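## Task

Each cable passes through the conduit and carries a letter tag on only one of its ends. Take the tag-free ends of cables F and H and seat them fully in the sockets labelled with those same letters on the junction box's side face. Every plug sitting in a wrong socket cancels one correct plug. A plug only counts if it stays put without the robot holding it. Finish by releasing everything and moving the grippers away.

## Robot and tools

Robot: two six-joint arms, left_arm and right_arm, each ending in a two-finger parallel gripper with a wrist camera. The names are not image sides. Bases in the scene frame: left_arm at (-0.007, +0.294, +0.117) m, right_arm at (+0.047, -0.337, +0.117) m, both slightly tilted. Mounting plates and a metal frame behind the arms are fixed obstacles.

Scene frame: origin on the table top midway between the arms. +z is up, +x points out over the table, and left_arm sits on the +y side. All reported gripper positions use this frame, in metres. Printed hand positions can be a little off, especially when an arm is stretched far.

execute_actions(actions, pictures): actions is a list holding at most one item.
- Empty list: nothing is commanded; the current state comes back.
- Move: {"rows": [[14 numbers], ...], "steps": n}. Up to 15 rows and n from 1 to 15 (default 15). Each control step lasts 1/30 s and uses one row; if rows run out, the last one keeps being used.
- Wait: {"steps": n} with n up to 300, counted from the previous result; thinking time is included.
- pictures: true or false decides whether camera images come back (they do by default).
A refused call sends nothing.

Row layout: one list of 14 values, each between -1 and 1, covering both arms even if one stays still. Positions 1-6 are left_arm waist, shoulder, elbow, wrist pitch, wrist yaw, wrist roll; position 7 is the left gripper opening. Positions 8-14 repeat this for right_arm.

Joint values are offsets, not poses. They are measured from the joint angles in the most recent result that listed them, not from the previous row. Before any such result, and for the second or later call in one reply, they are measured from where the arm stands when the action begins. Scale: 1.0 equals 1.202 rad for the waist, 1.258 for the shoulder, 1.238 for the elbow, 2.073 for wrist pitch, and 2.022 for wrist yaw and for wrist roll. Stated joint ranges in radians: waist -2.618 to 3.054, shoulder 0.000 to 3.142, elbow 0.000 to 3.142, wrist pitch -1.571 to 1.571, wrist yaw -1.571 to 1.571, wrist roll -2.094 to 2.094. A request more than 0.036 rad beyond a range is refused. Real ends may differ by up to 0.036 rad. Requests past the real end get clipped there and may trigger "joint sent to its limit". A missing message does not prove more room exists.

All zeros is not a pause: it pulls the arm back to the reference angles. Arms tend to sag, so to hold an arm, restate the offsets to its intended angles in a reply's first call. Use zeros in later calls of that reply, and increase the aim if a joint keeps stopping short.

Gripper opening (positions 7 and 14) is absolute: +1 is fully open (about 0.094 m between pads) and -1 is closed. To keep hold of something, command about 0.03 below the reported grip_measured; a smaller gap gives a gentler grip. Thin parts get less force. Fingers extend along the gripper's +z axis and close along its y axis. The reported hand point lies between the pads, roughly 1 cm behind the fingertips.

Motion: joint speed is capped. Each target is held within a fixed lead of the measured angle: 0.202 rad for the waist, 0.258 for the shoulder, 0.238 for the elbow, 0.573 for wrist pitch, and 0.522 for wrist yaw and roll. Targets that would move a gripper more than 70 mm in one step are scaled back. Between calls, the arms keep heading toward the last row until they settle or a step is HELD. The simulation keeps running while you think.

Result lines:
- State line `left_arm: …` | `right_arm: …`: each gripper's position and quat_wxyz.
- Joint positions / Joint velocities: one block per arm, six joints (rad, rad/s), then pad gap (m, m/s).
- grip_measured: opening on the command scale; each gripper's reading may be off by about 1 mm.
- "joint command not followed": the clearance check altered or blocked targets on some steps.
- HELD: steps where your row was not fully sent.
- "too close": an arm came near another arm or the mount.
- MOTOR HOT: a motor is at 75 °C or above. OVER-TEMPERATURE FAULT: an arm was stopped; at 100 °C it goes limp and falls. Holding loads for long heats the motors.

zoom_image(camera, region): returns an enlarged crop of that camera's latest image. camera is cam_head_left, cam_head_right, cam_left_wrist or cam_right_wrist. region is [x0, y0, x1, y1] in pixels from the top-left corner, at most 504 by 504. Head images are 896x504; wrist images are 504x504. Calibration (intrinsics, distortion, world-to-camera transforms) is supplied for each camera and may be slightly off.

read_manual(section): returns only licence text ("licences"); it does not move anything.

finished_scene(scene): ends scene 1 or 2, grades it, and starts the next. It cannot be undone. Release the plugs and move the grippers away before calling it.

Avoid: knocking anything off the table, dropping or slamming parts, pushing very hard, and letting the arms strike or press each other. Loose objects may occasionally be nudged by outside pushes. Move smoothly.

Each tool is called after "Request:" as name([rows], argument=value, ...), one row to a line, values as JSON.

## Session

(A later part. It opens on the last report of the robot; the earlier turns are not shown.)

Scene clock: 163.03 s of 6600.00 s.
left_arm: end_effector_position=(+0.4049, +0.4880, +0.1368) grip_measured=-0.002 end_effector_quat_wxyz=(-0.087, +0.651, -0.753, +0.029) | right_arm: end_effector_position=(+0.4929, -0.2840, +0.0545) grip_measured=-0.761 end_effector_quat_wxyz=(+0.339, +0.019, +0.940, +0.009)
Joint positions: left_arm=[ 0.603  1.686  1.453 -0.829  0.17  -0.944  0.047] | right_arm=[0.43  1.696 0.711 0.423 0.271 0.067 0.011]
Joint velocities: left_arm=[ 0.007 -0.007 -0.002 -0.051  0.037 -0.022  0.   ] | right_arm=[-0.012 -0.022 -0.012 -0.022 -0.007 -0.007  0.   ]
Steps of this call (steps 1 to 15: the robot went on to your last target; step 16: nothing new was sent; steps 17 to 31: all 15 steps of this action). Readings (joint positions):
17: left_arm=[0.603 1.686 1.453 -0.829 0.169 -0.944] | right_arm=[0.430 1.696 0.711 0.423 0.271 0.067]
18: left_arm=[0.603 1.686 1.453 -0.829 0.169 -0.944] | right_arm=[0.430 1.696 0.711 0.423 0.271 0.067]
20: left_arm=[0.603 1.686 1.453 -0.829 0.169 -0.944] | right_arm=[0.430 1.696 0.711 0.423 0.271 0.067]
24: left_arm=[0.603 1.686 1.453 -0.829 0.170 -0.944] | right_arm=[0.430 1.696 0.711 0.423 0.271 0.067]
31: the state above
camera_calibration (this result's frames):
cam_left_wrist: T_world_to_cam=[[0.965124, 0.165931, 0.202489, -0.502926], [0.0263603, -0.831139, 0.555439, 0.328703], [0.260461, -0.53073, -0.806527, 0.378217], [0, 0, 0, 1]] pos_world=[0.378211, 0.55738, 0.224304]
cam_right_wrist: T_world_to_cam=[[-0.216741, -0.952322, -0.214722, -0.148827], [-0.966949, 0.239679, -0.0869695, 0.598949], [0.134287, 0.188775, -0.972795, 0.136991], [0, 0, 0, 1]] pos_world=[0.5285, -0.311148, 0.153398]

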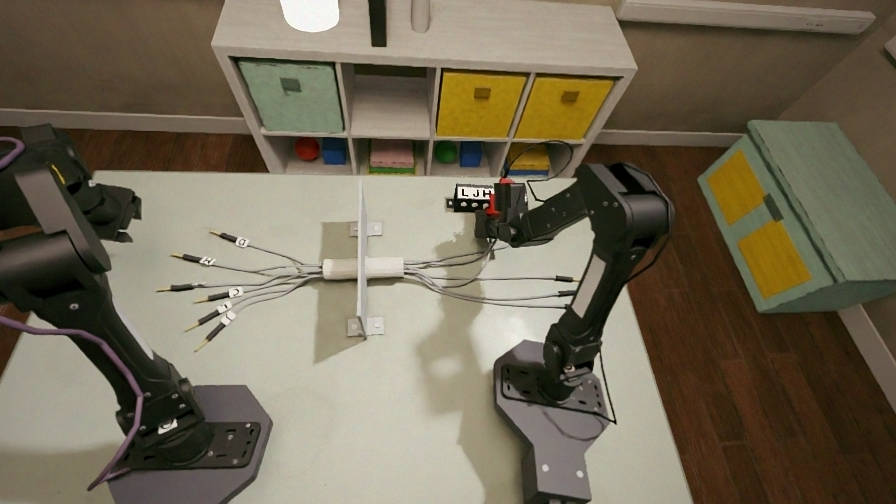

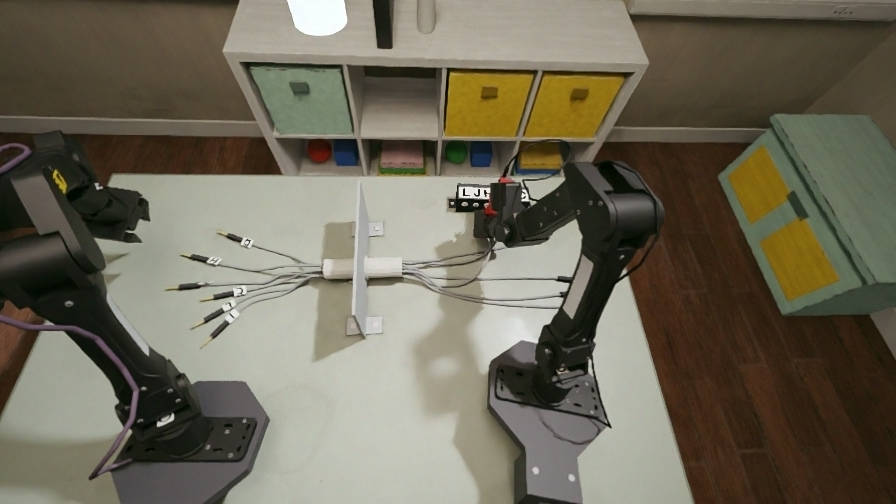

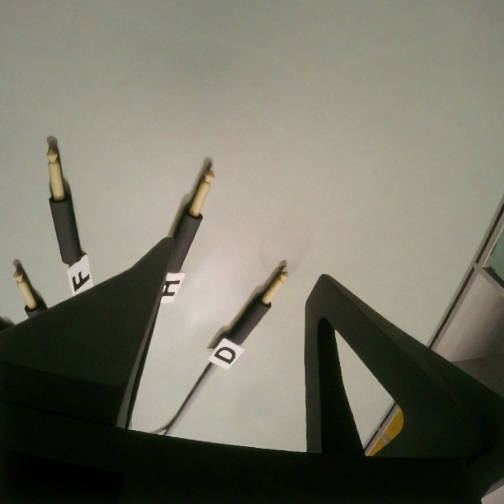

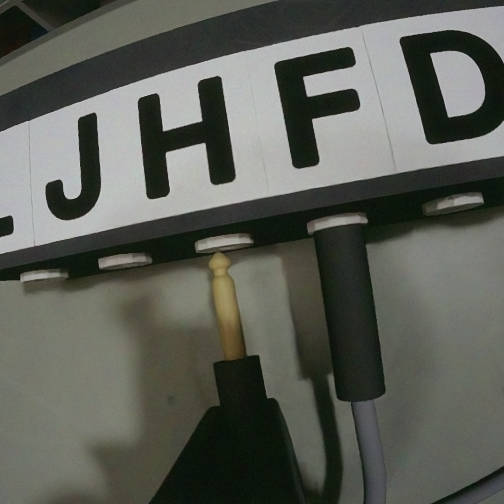

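Request:
execute_actions([
  {"rows":[[0,0,0,0,0,0,0,-0.011,-0.04,0.012,0.1,0,0,-0.8]],"steps":15},
])

Scene clock: 166.23 s of 6600.00 s.
left_arm: end_effector_position=(+0.4050, +0.4879, +0.1368) grip_measured=-0.002 end_effector_quat_wxyz=(-0.087, +0.651, -0.753, +0.029) | right_arm: end_effector_position=(+0.4937, -0.2839, +0.0556) grip_measured=-0.761 end_effector_quat_wxyz=(+0.345, +0.021, +0.938, +0.010)
Joint positions: left_arm=[ 0.603  1.686  1.453 -0.829  0.171 -0.944  0.047] | right_arm=[0.43  1.696 0.704 0.444 0.27  0.067 0.011]
Joint velocities: left_arm=[ 0.007  0.012 -0.007 -0.007 -0.022 -0.037  0.001] | right_arm=[-0.002 -0.017 -0.012 -0.007 -0.125  0.037 -0.   ]
Steps of this call (steps 1 to 15: the robot went on to your last target; steps 16 to 81: nothing new was sent; steps 82 to 96: all 15 steps of this action). Readings (joint positions):
82: left_arm=[0.603 1.686 1.453 -0.829 0.170 -0.944] | right_arm=[0.430 1.696 0.711 0.428 0.271 0.067]
83: left_arm=[0.603 1.686 1.453 -0.829 0.170 -0.944] | right_arm=[0.430 1.696 0.708 0.433 0.271 0.067]
85: left_arm=[0.603 1.686 1.453 -0.829 0.170 -0.944] | right_arm=[0.430 1.696 0.705 0.439 0.271 0.067]
89: left_arm=[0.603 1.686 1.453 -0.829 0.171 -0.944] | right_arm=[0.430 1.696 0.704 0.444 0.271 0.067]
96: the state above
camera_calibration (this result's frames):
cam_left_wrist: T_world_to_cam=[[0.965077, 0.165931, 0.202716, -0.502979], [0.0260505, -0.830774, 0.556, 0.328471], [0.260669, -0.531302, -0.806083, 0.378272], [0, 0, 0, 1]] pos_world=[0.378253, 0.557321, 0.224251]
cam_right_wrist: T_world_to_cam=[[-0.215702, -0.951175, -0.22077, -0.148132], [-0.965317, 0.241777, -0.0985264, 0.600219], [0.147093, 0.191861, -0.970337, 0.13238], [0, 0, 0, 1]] pos_world=[0.527977, -0.311417, 0.154887]

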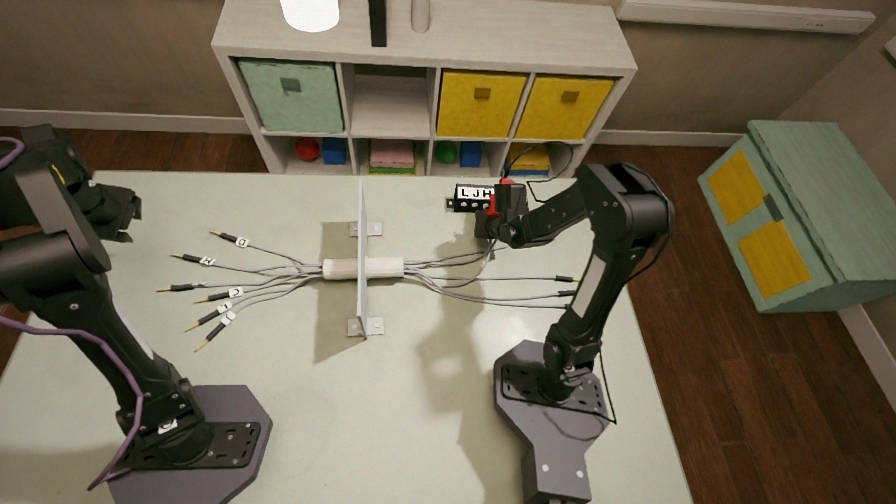

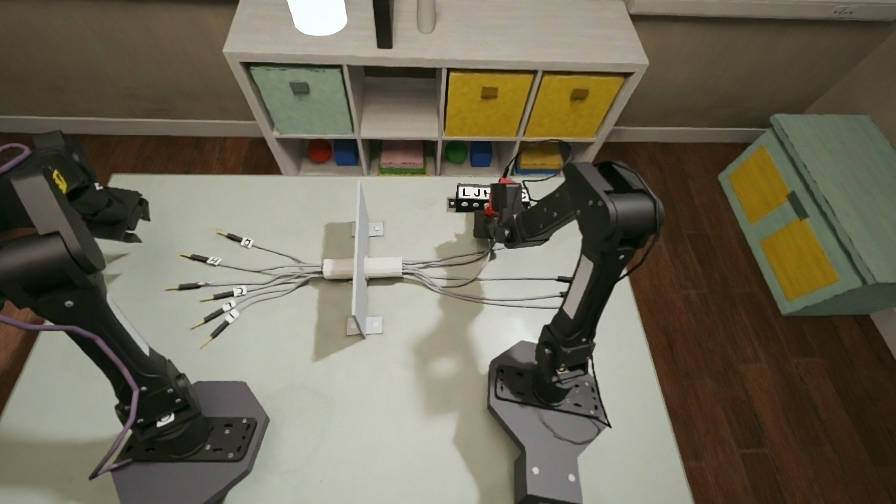

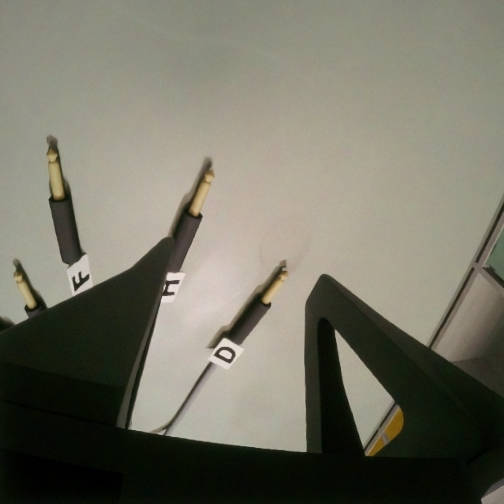

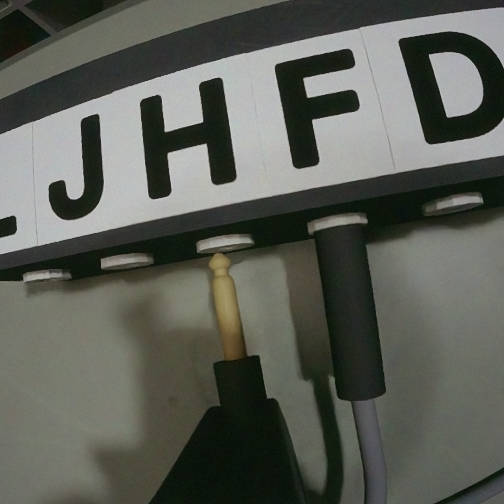

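Request:
execute_actions([
  {"rows":[[0,0,0,0,0,0,0,0,-0.03,-0.048,0.02,0,0,-0.8],[0,0,0,0,0,0,0,0,-0.045,-0.048,0.035,0,0,-0.8]],"steps":15},
])

Request:
zoom_image(camera="cam_head_left", region=[450,175,550,250])

Scene clock: 167.87 s of 6600.00 s.
left_arm: end_effector_position=(+0.4051, +0.4878, +0.1368) grip_measured=-0.002 end_effector_quat_wxyz=(-0.087, +0.651, -0.753, +0.030) | right_arm: end_effector_position=(+0.4882, -0.2857, +0.0595) grip_measured=-0.761 end_effector_quat_wxyz=(+0.357, +0.024, +0.934, +0.012)
Joint positions: left_arm=[ 0.603  1.686  1.453 -0.829  0.171 -0.944  0.047] | right_arm=[0.43  1.673 0.658 0.494 0.27  0.067 0.011]
Joint velocities: left_arm=[-0.007 -0.002  0.022  0.007 -0.051 -0.037 -0.   ] | right_arm=[ 0.007 -0.002 -0.002 -0.022  0.051 -0.095 -0.   ]
Steps of this call (steps 1 to 15: the robot went on to your last target; steps 16 to 34: nothing new was sent; steps 35 to 49: all 15 steps of this action). Readings (joint positions):
35: left_arm=[0.603 1.686 1.453 -0.829 0.171 -0.944] | right_arm=[0.430 1.696 0.696 0.446 0.270 0.067]
36: left_arm=[0.603 1.686 1.453 -0.829 0.171 -0.944] | right_arm=[0.430 1.691 0.684 0.457 0.270 0.067]
38: left_arm=[0.603 1.686 1.453 -0.829 0.171 -0.944] | right_arm=[0.430 1.679 0.664 0.467 0.270 0.067]
42: left_arm=[0.603 1.686 1.453 -0.829 0.171 -0.944] | right_arm=[0.430 1.675 0.658 0.482 0.270 0.067]
49: the state above
camera_calibration (this result's frames):
cam_left_wrist: T_world_to_cam=[[0.965029, 0.165931, 0.202943, -0.503033], [0.0257406, -0.830408, 0.55656, 0.328238], [0.260876, -0.531873, -0.805639, 0.378327], [0, 0, 0, 1]] pos_world=[0.378295, 0.557263, 0.224198]
cam_right_wrist: T_world_to_cam=[[-0.214553, -0.948894, -0.231446, -0.149465], [-0.961286, 0.247099, -0.121946, 0.596659], [0.172904, 0.196322, -0.965175, 0.125683], [0, 0, 0, 1]] pos_world=[0.51976, -0.313934, 0.159473]

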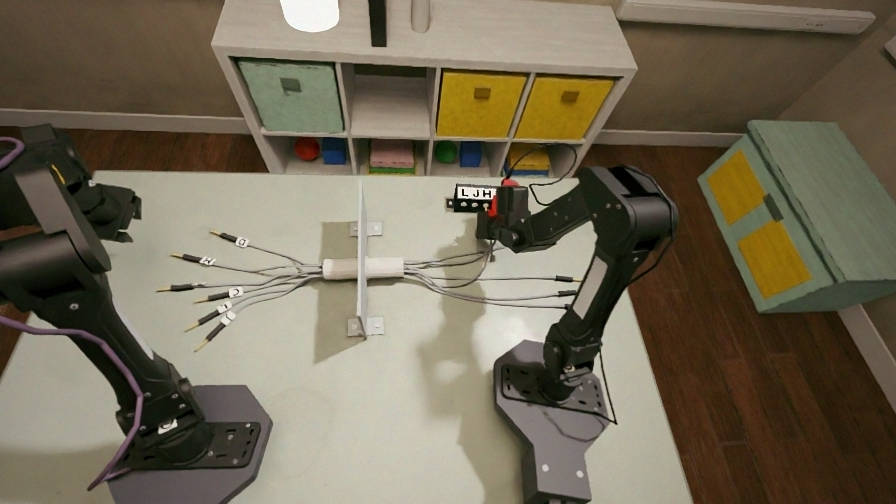

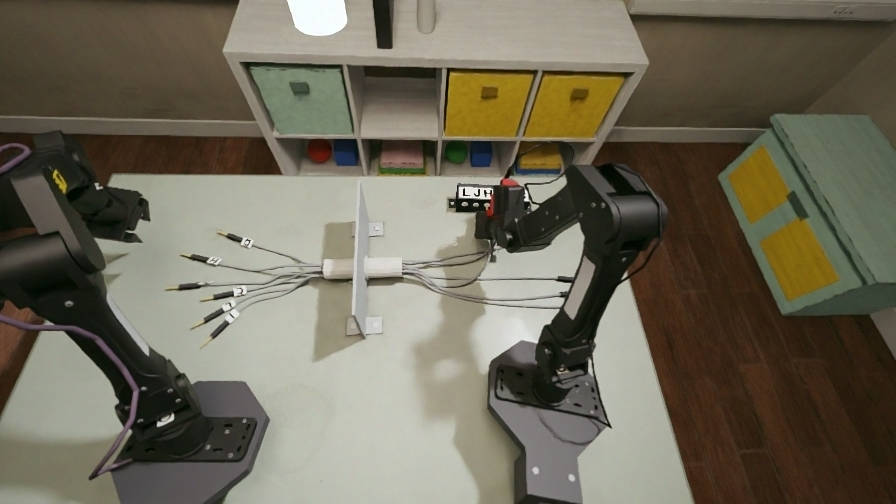

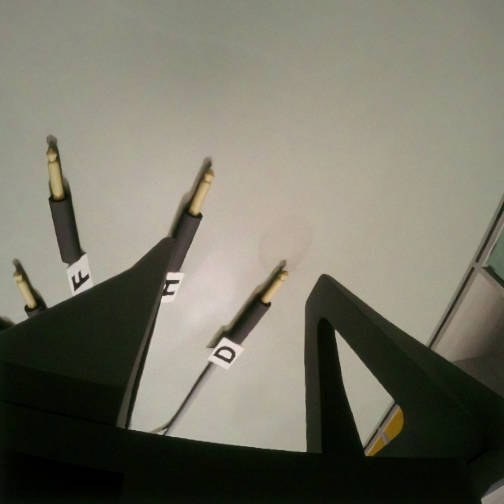

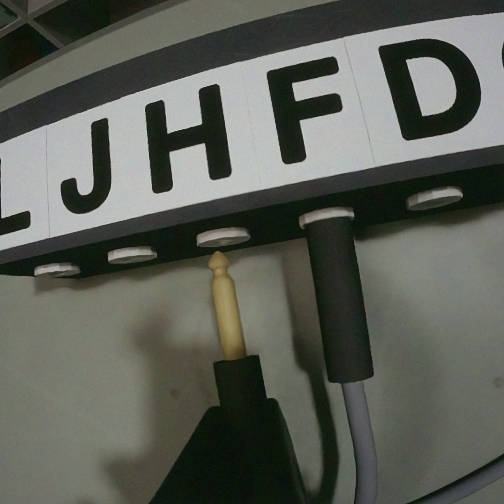

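Region (450, 175, 550, 250) of cam_head_left's 896x504 image, scaled by 5.040, with more detail than that image has; it fills the top 378 rows of this view, and the rest is white.

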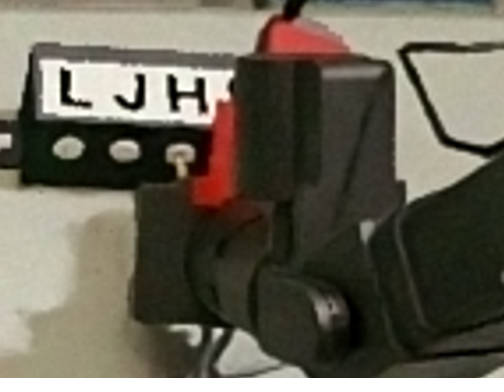

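Request:
execute_actions([
  {"rows":[[0,0,0,0,0,0,0,-0.011,0.035,0.063,0.0,0,0,-0.8]],"steps":15},
])

Request:
zoom_image(camera="cam_right_wrist", region=[120,160,340,380])

Scene clock: 170.73 s of 6600.00 s.
left_arm: end_effector_position=(+0.4052, +0.4876, +0.1368) grip_measured=-0.002 end_effector_quat_wxyz=(-0.087, +0.651, -0.753, +0.030) | right_arm: end_effector_position=(+0.4934, -0.2867, +0.0539) grip_measured=-0.761 end_effector_quat_wxyz=(+0.351, +0.025, +0.936, +0.006)
Joint positions: left_arm=[ 0.603  1.686  1.453 -0.829  0.173 -0.944  0.047] | right_arm=[0.426 1.704 0.691 0.477 0.278 0.067 0.011]
Joint velocities: left_arm=[-0.012  0.007  0.007  0.051 -0.037  0.037 -0.   ] | right_arm=[ 0.012 -0.002 -0.007  0.007 -0.081  0.066 -0.001]
Steps of this call (steps 1 to 15: the robot went on to your last target; steps 16 to 71: nothing new was sent; steps 72 to 86: all 15 steps of this action). Readings (joint positions):
72: left_arm=[0.603 1.686 1.453 -0.829 0.172 -0.944] | right_arm=[0.430 1.677 0.663 0.493 0.270 0.067]
73: left_arm=[0.603 1.686 1.453 -0.829 0.172 -0.944] | right_arm=[0.430 1.686 0.676 0.485 0.270 0.067]
75: left_arm=[0.603 1.686 1.453 -0.829 0.172 -0.944] | right_arm=[0.427 1.703 0.690 0.479 0.278 0.067]
79: left_arm=[0.603 1.686 1.453 -0.829 0.172 -0.944] | right_arm=[0.426 1.704 0.691 0.477 0.278 0.067]
86: the state above
camera_calibration (this result's frames):
cam_left_wrist: T_world_to_cam=[[0.964957, 0.165932, 0.203284, -0.503112], [0.0252755, -0.829859, 0.5574, 0.327889], [0.261187, -0.532729, -0.804972, 0.37841], [0, 0, 0, 1]] pos_world=[0.378358, 0.557174, 0.224119]
cam_right_wrist: T_world_to_cam=[[-0.22332, -0.949804, -0.219088, -0.147138], [-0.961493, 0.251584, -0.110618, 0.602027], [0.160184, 0.185948, -0.969414, 0.123126], [0, 0, 0, 1]] pos_world=[0.526263, -0.314108, 0.153719]

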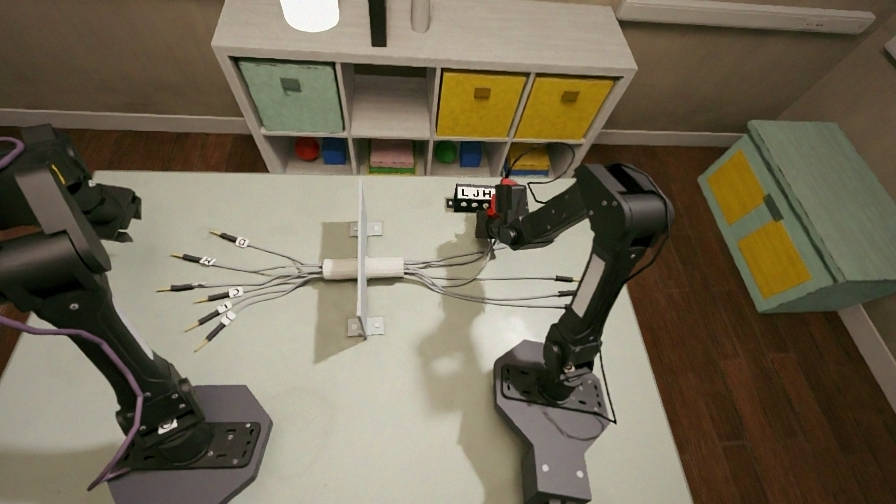

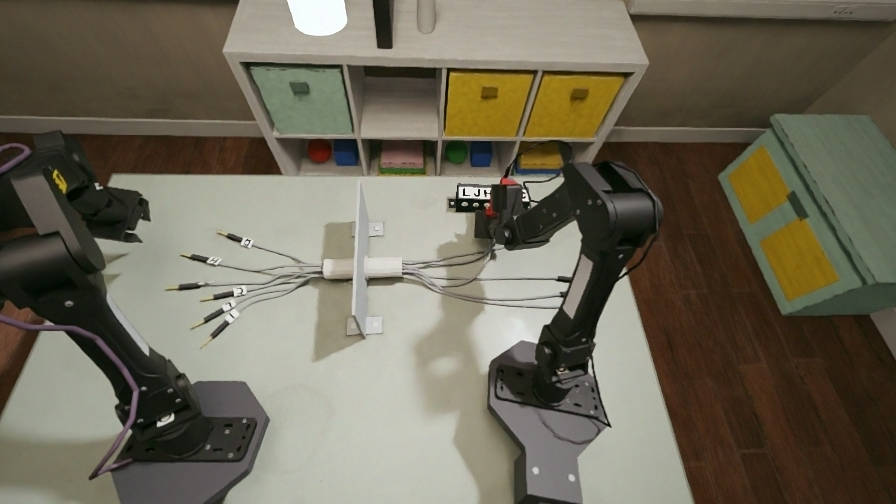

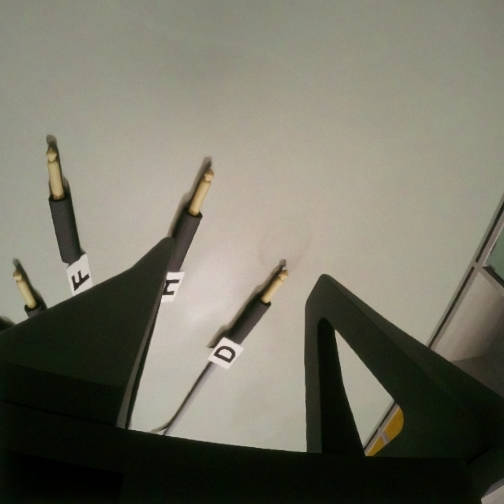

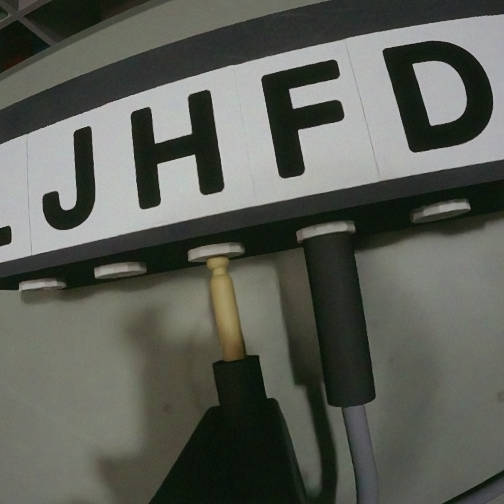

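Region (120, 160, 340, 380) of cam_right_wrist's 504x504 image, scaled by 2.291, with more detail than that image has.

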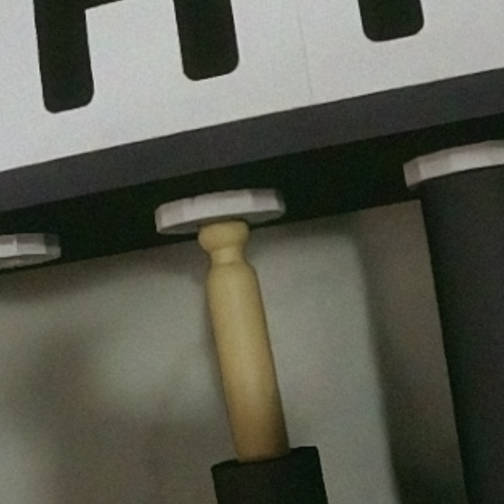

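Request:
execute_actions([
  {"rows":[[0,0,0,0,0,0,0,-0.008,0.028,0.05,0.0,0,0,-0.8]],"steps":15},
])

Request:
zoom_image(camera="cam_right_wrist", region=[120,160,340,380])

Scene clock: 171.80 s of 6600.00 s.
left_arm: end_effector_position=(+0.4052, +0.4875, +0.1368) grip_measured=-0.002 end_effector_quat_wxyz=(-0.087, +0.651, -0.753, +0.030) | right_arm: end_effector_position=(+0.4937, -0.2864, +0.0496) grip_measured=-0.761 end_effector_quat_wxyz=(+0.343, +0.023, +0.939, +0.003)
Joint positions: left_arm=[ 0.603  1.686  1.453 -0.829  0.173 -0.944  0.047] | right_arm=[0.426 1.719 0.707 0.457 0.281 0.067 0.011]
Joint velocities: left_arm=[-0.002 -0.007 -0.002 -0.037  0.007 -0.051 -0.001] | right_arm=[ 0.017 -0.017  0.012  0.007  0.037  0.007  0.   ]
Steps of this call (steps 1 to 15: the robot went on to your last target; steps 16 to 17: nothing new was sent; steps 18 to 32: all 15 steps of this action). Readings (joint positions):
18: left_arm=[0.603 1.686 1.453 -0.829 0.173 -0.944] | right_arm=[0.426 1.705 0.693 0.474 0.278 0.067]
19: left_arm=[0.603 1.686 1.453 -0.829 0.173 -0.944] | right_arm=[0.426 1.708 0.698 0.468 0.279 0.067]
21: left_arm=[0.603 1.686 1.453 -0.829 0.173 -0.944] | right_arm=[0.426 1.715 0.704 0.461 0.280 0.067]
25: left_arm=[0.603 1.686 1.453 -0.829 0.173 -0.944] | right_arm=[0.426 1.719 0.707 0.457 0.281 0.067]
32: the state above
camera_calibration (this result's frames):
cam_left_wrist: T_world_to_cam=[[0.964909, 0.165933, 0.20351, -0.503165], [0.0249652, -0.829492, 0.55796, 0.327656], [0.261394, -0.5333, -0.804527, 0.378465], [0, 0, 0, 1]] pos_world=[0.3784, 0.557115, 0.224066]
cam_right_wrist: T_world_to_cam=[[-0.226105, -0.951428, -0.208952, -0.147368], [-0.963614, 0.249858, -0.0949702, 0.601584], [0.142566, 0.179875, -0.973304, 0.126009], [0, 0, 0, 1]] pos_world=[0.52841, -0.313187, 0.148985]

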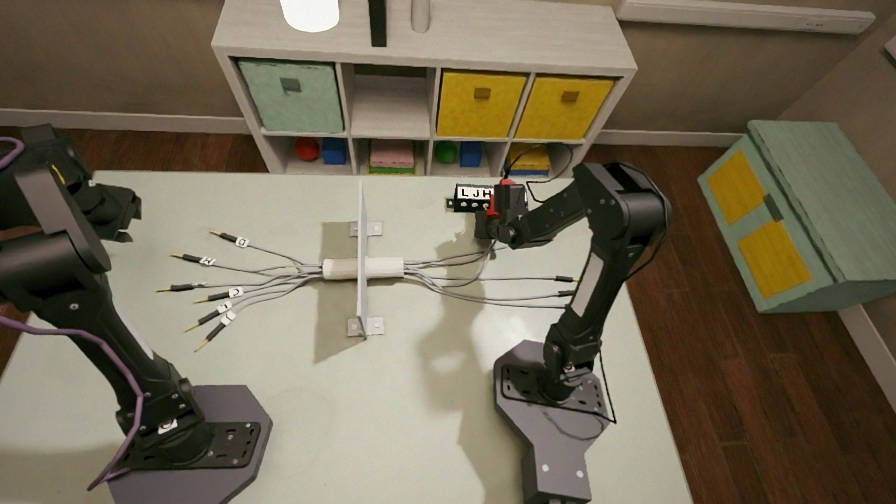

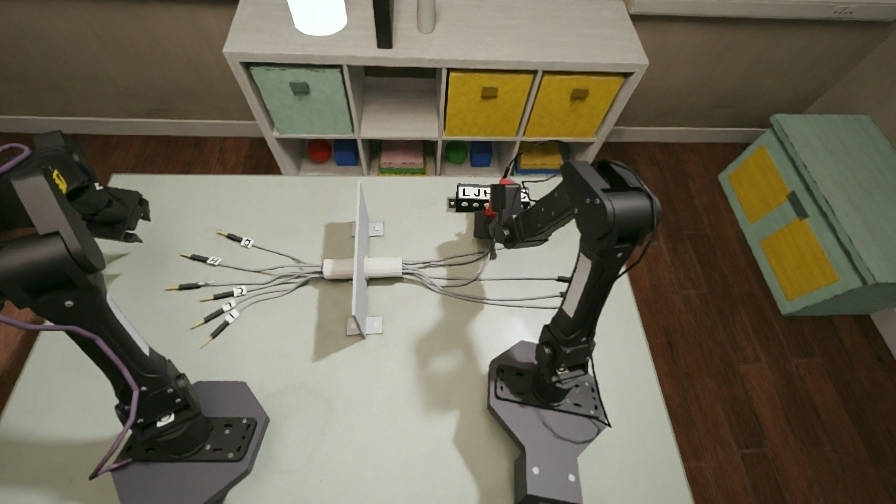

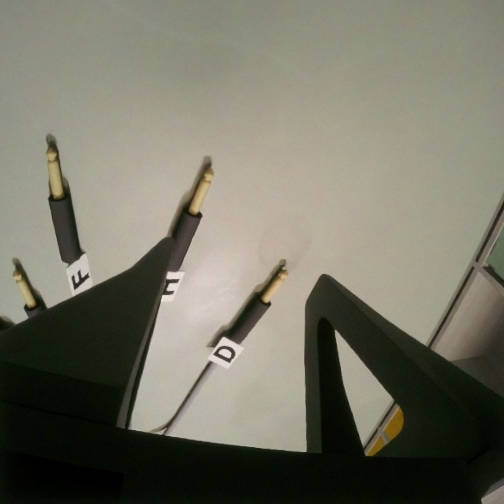

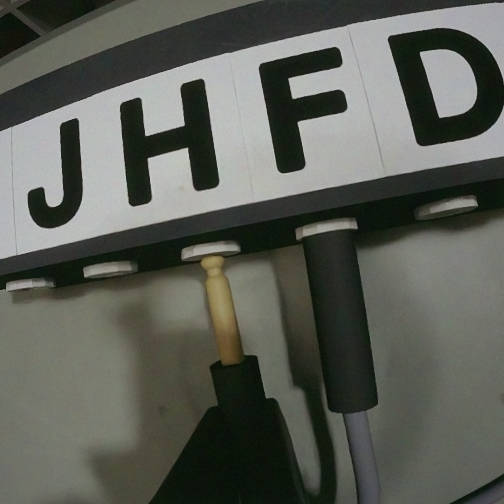

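Region (120, 160, 340, 380) of cam_right_wrist's 504x504 image, scaled by 2.291, with more detail than that image has.

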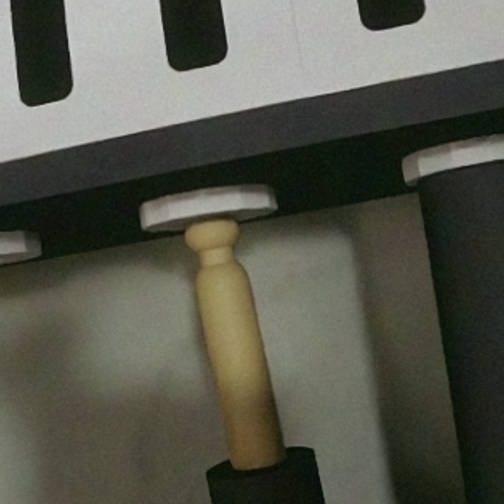

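Request:
execute_actions([
  {"rows":[[0,0,0,0,0,0,0,0,-0.04,-0.045,0.02,0,0,-0.8],[0,0,0,0,0,0,0,0,-0.05,-0.045,0.03,0,0,-0.8]],"steps":15},
])

Request:
zoom_image(camera="cam_head_left", region=[460,185,510,222])

Request:
zoom_image(camera="cam_right_wrist", region=[120,160,340,380])

Scene clock: 174.43 s of 6600.00 s.
left_arm: end_effector_position=(+0.4053, +0.4874, +0.1368) grip_measured=-0.002 end_effector_quat_wxyz=(-0.087, +0.651, -0.753, +0.031) | right_arm: end_effector_position=(+0.4897, -0.2885, +0.0560) grip_measured=-0.761 end_effector_quat_wxyz=(+0.355, +0.027, +0.934, +0.005)
Joint positions: left_arm=[ 0.603  1.686  1.453 -0.829  0.174 -0.944  0.047] | right_arm=[0.426 1.69  0.667 0.497 0.281 0.067 0.011]
Joint velocities: left_arm=[-0.002  0.002 -0.012  0.007  0.11   0.022  0.   ] | right_arm=[-0.017 -0.017 -0.012 -0.007 -0.037 -0.022 -0.   ]
Steps of this call (steps 1 to 15: the robot went on to your last target; steps 16 to 64: nothing new was sent; steps 65 to 79: all 15 steps of this action). Readings (joint positions):
65: left_arm=[0.603 1.686 1.453 -0.829 0.173 -0.944] | right_arm=[0.426 1.716 0.702 0.461 0.281 0.067]
66: left_arm=[0.603 1.686 1.453 -0.829 0.174 -0.944] | right_arm=[0.426 1.709 0.691 0.470 0.281 0.067]
68: left_arm=[0.603 1.686 1.453 -0.829 0.174 -0.944] | right_arm=[0.426 1.694 0.672 0.477 0.281 0.067]
72: left_arm=[0.603 1.686 1.453 -0.829 0.174 -0.944] | right_arm=[0.426 1.690 0.667 0.489 0.281 0.067]
79: the state above
camera_calibration (this result's frames):
cam_left_wrist: T_world_to_cam=[[0.964861, 0.165933, 0.203737, -0.503219], [0.0246548, -0.829125, 0.558519, 0.327424], [0.261601, -0.53387, -0.804082, 0.37852], [0, 0, 0, 1]] pos_world=[0.378443, 0.557057, 0.224013]
cam_right_wrist: T_world_to_cam=[[-0.225409, -0.94903, -0.220303, -0.147913], [-0.959262, 0.255719, -0.120099, 0.599801], [0.170314, 0.184257, -0.96801, 0.120496], [0, 0, 0, 1]] pos_world=[0.521503, -0.315956, 0.156091]

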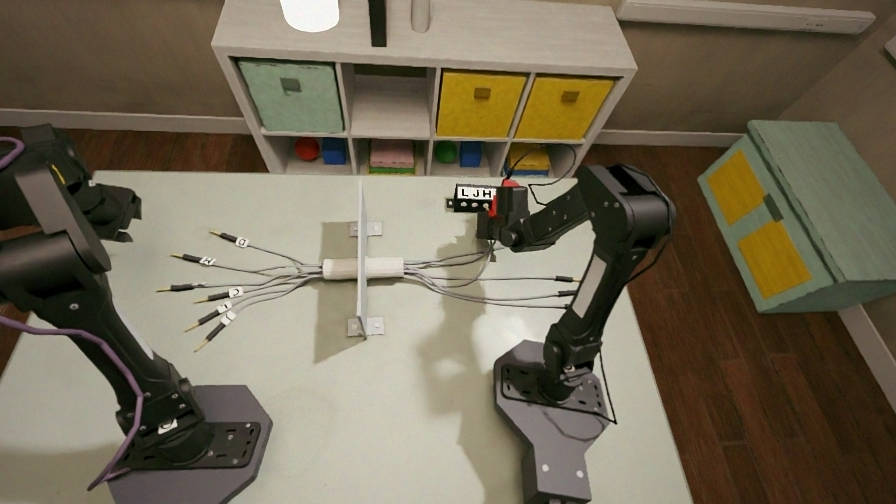

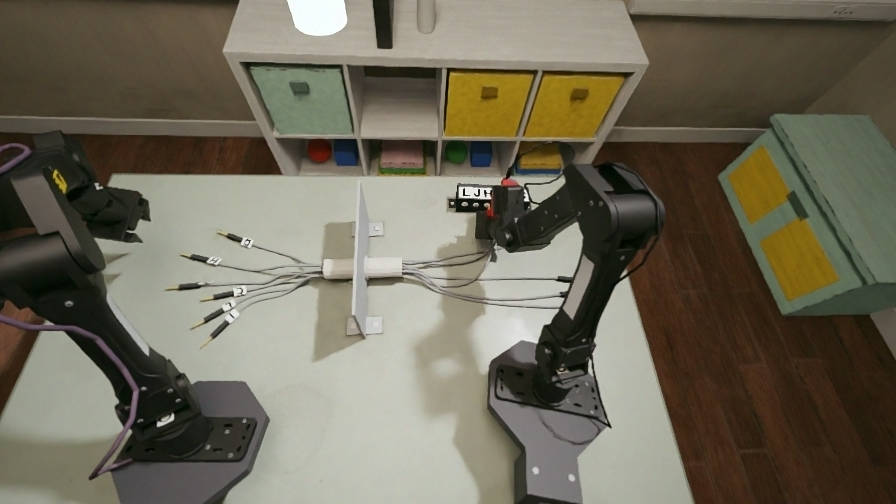

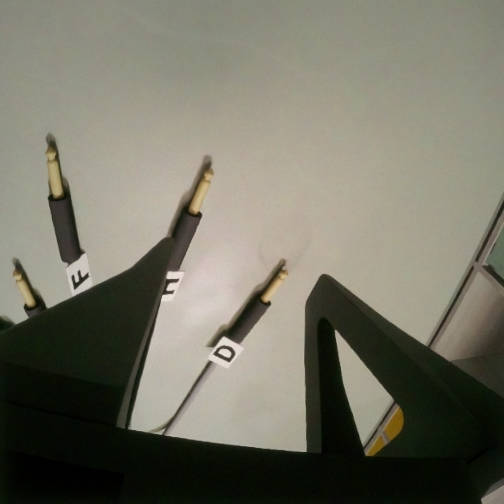

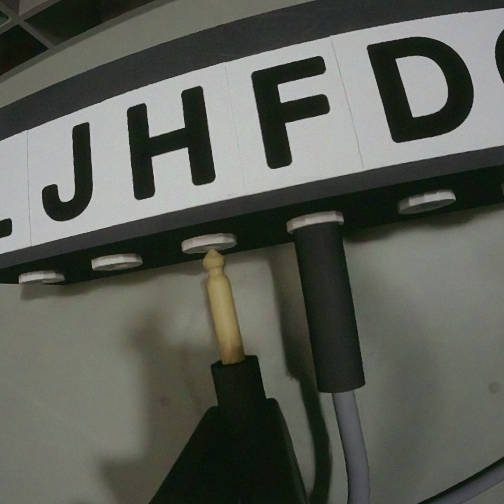

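Region (460, 185, 510, 222) of cam_head_left's 896x504 image, scaled by 10.080, with more detail than that image has; it fills the top 373 rows of this view, and the rest is white.

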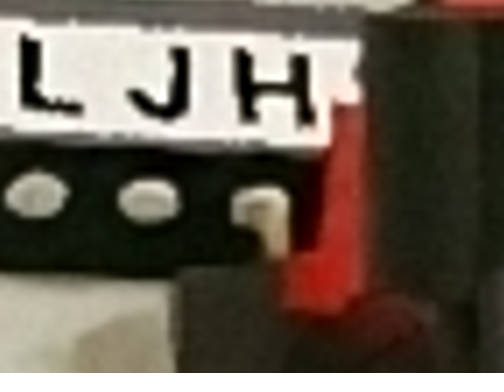

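Region (120, 160, 340, 380) of cam_right_wrist's 504x504 image, scaled by 2.291, with more detail than that image has.

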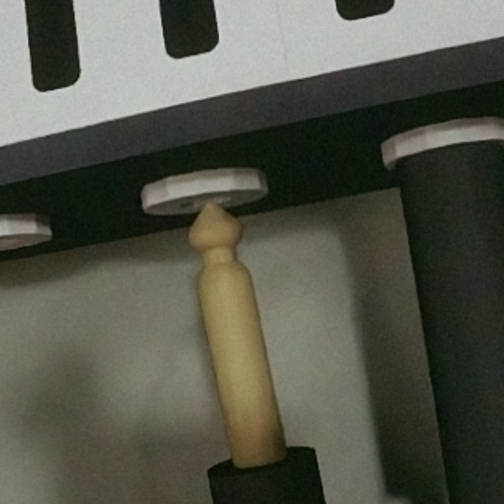

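Request:
execute_actions(actions=[])

Scene clock: 177.07 s of 6600.00 s.
left_arm: end_effector_position=(+0.4053, +0.4874, +0.1368) grip_measured=-0.002 end_effector_quat_wxyz=(-0.087, +0.651, -0.753, +0.031) | right_arm: end_effector_position=(+0.4899, -0.2885, +0.0561) grip_measured=-0.761 end_effector_quat_wxyz=(+0.356, +0.027, +0.934, +0.005)
Joint positions: left_arm=[ 0.603  1.686  1.453 -0.829  0.174 -0.944  0.047] | right_arm=[0.426 1.69  0.667 0.498 0.281 0.067 0.011]
Joint velocities: left_arm=[ 0.007 -0.012 -0.017  0.007  0.022  0.066 -0.001] | right_arm=[-0.007  0.007  0.012 -0.051 -0.007 -0.007  0.   ]
Steps of this call (steps 1 to 15: the robot went on to your last target; steps 16 to 79: nothing new was sent). Readings (joint positions):
1: left_arm=[0.603 1.686 1.453 -0.829 0.174 -0.944] | right_arm=[0.426 1.690 0.667 0.497 0.281 0.067]
2: left_arm=[0.603 1.686 1.453 -0.829 0.174 -0.944] | right_arm=[0.426 1.690 0.667 0.497 0.281 0.067]
4: left_arm=[0.603 1.686 1.453 -0.829 0.174 -0.944] | right_arm=[0.426 1.690 0.667 0.497 0.281 0.067]
8: left_arm=[0.603 1.686 1.453 -0.829 0.174 -0.944] | right_arm=[0.426 1.690 0.667 0.498 0.281 0.067]
79: the state above
All arms were judged still, so your last target was given up. Only a new action makes them travel on or press farther. Fingers that are still opening or closing keep moving.
camera_calibration (this result's frames):
cam_left_wrist: T_world_to_cam=[[0.964861, 0.165933, 0.203737, -0.503219], [0.0246548, -0.829125, 0.558519, 0.327424], [0.261601, -0.53387, -0.804082, 0.37852], [0, 0, 0, 1]] pos_world=[0.378443, 0.557057, 0.224013]
cam_right_wrist: T_world_to_cam=[[-0.225375, -0.948932, -0.220757, -0.147785], [-0.959073, 0.255956, -0.121101, 0.600052], [0.171421, 0.184429, -0.967781, 0.120132], [0, 0, 0, 1]] pos_world=[0.521593, -0.315981, 0.156304]

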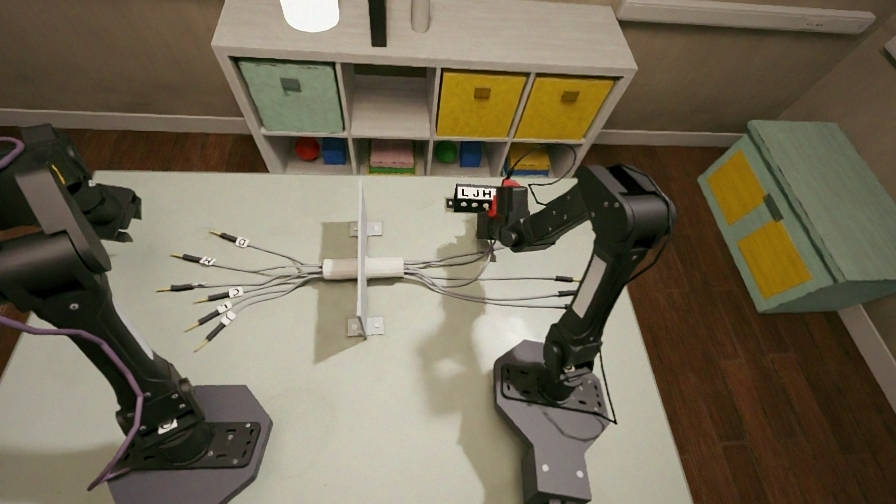

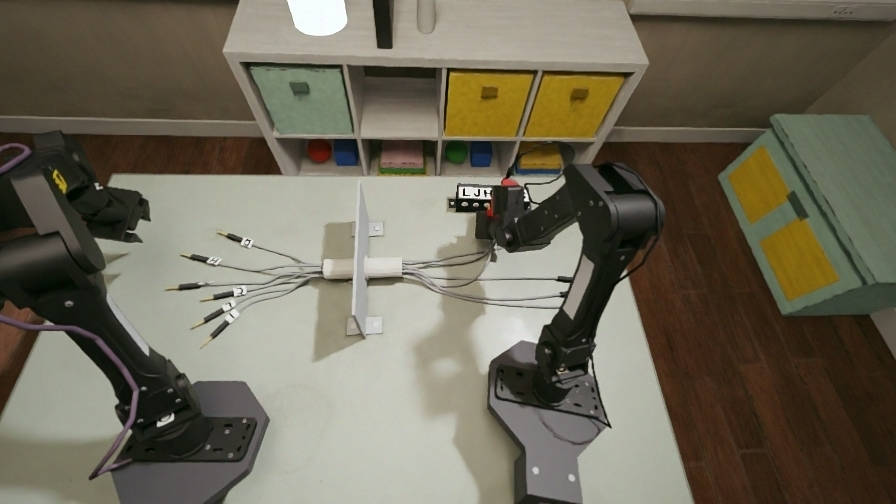

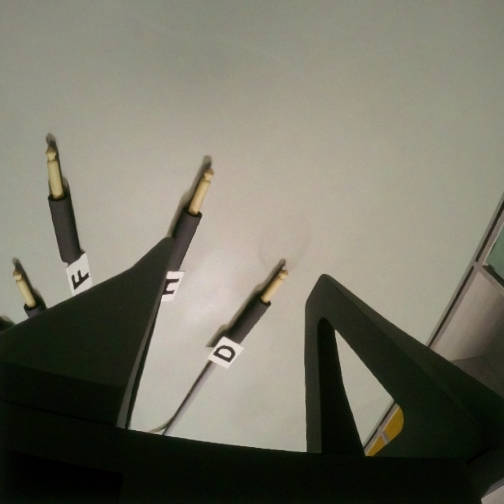

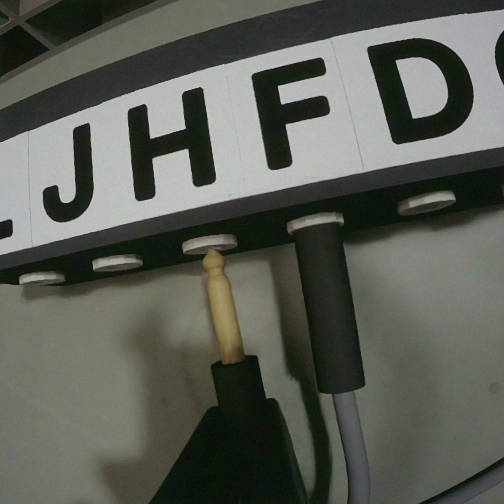

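Request:
execute_actions([
  {"rows":[[0,0,0,0,0,0,0,0,-0.035,0.04,-0.055,0,0,-0.8]],"steps":15},
])

Request:
zoom_image(camera="cam_head_left", region=[445,175,535,235])

Scene clock: 179.43 s of 6600.00 s.
left_arm: end_effector_position=(+0.4053, +0.4873, +0.1368) grip_measured=-0.002 end_effector_quat_wxyz=(-0.087, +0.651, -0.753, +0.031) | right_arm: end_effector_position=(+0.4810, -0.2890, +0.0500) grip_measured=-0.761 end_effector_quat_wxyz=(+0.324, +0.018, +0.946, +0.000)
Joint positions: left_arm=[ 0.603  1.686  1.453 -0.829  0.175 -0.944  0.047] | right_arm=[0.426 1.679 0.687 0.395 0.281 0.067 0.011]
Joint velocities: left_arm=[-0.002 -0.002 -0.012 -0.007  0.037 -0.007  0.   ] | right_arm=[ 0.017  0.002 -0.012 -0.125  0.037 -0.007 -0.   ]
Steps of this call (steps 1 to 56: nothing new was sent; steps 57 to 71: all 15 steps of this action). Readings (joint positions):
57: left_arm=[0.603 1.686 1.453 -0.829 0.174 -0.944] | right_arm=[0.426 1.689 0.670 0.485 0.281 0.067]
58: left_arm=[0.603 1.686 1.453 -0.829 0.174 -0.944] | right_arm=[0.426 1.686 0.676 0.464 0.281 0.067]
60: left_arm=[0.603 1.686 1.453 -0.829 0.174 -0.944] | right_arm=[0.426 1.683 0.683 0.437 0.281 0.067]
64: left_arm=[0.603 1.686 1.453 -0.829 0.175 -0.944] | right_arm=[0.426 1.679 0.687 0.412 0.281 0.067]
71: the state above
camera_calibration (this result's frames):
cam_left_wrist: T_world_to_cam=[[0.964813, 0.165935, 0.203964, -0.503272], [0.0243443, -0.828758, 0.559078, 0.327191], [0.261807, -0.53444, -0.803636, 0.378574], [0, 0, 0, 1]] pos_world=[0.378485, 0.556998, 0.22396]
cam_right_wrist: T_world_to_cam=[[-0.226535, -0.95484, -0.192255, -0.15425], [-0.968682, 0.24147, -0.0578645, 0.588098], [0.101675, 0.173126, -0.979637, 0.146667], [0, 0, 0, 1]] pos_world=[0.519824, -0.314684, 0.148055]

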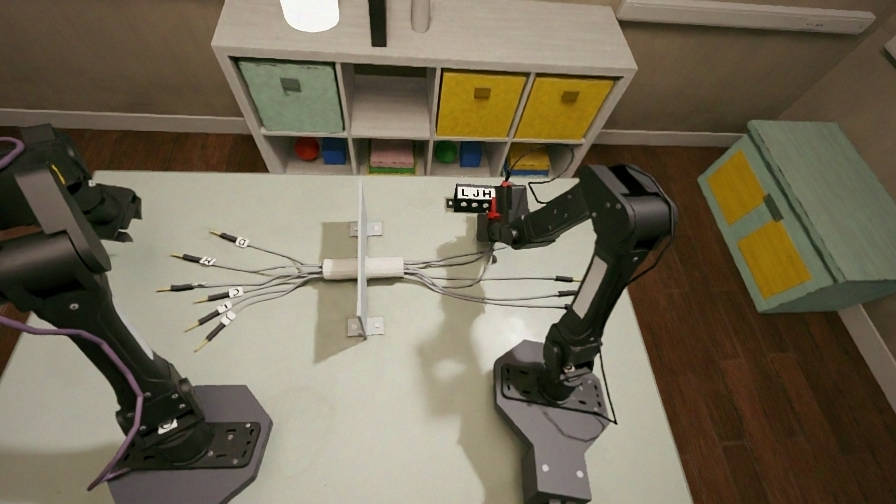

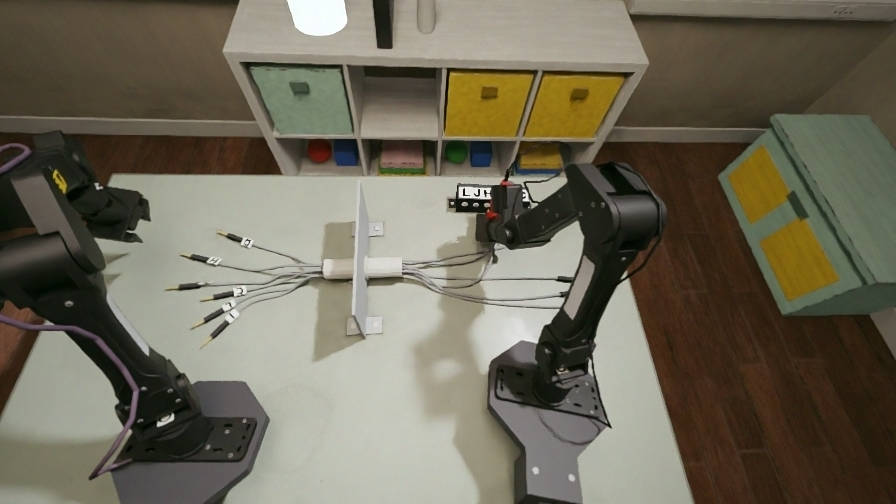

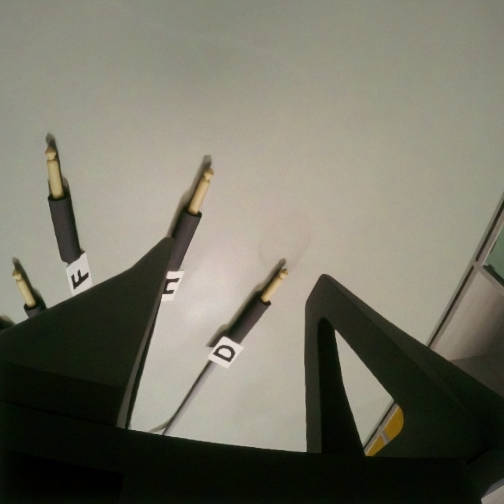

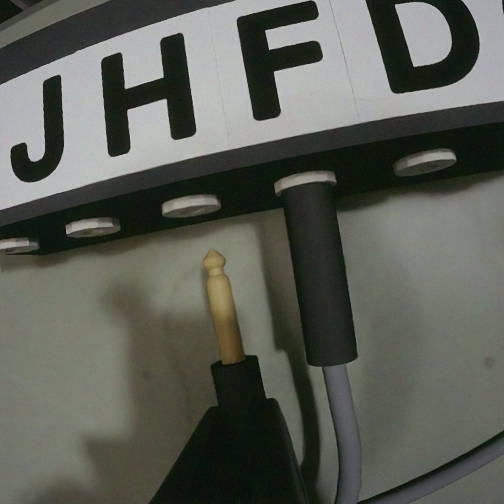

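Region (445, 175, 535, 235) of cam_head_left's 896x504 image, scaled by 5.600, with more detail than that image has.

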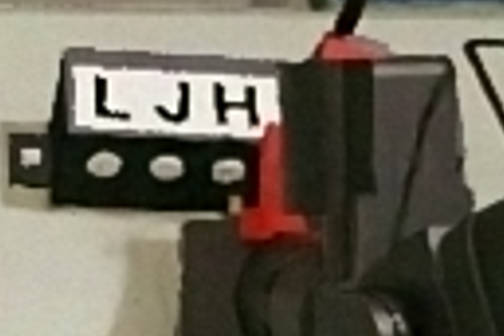

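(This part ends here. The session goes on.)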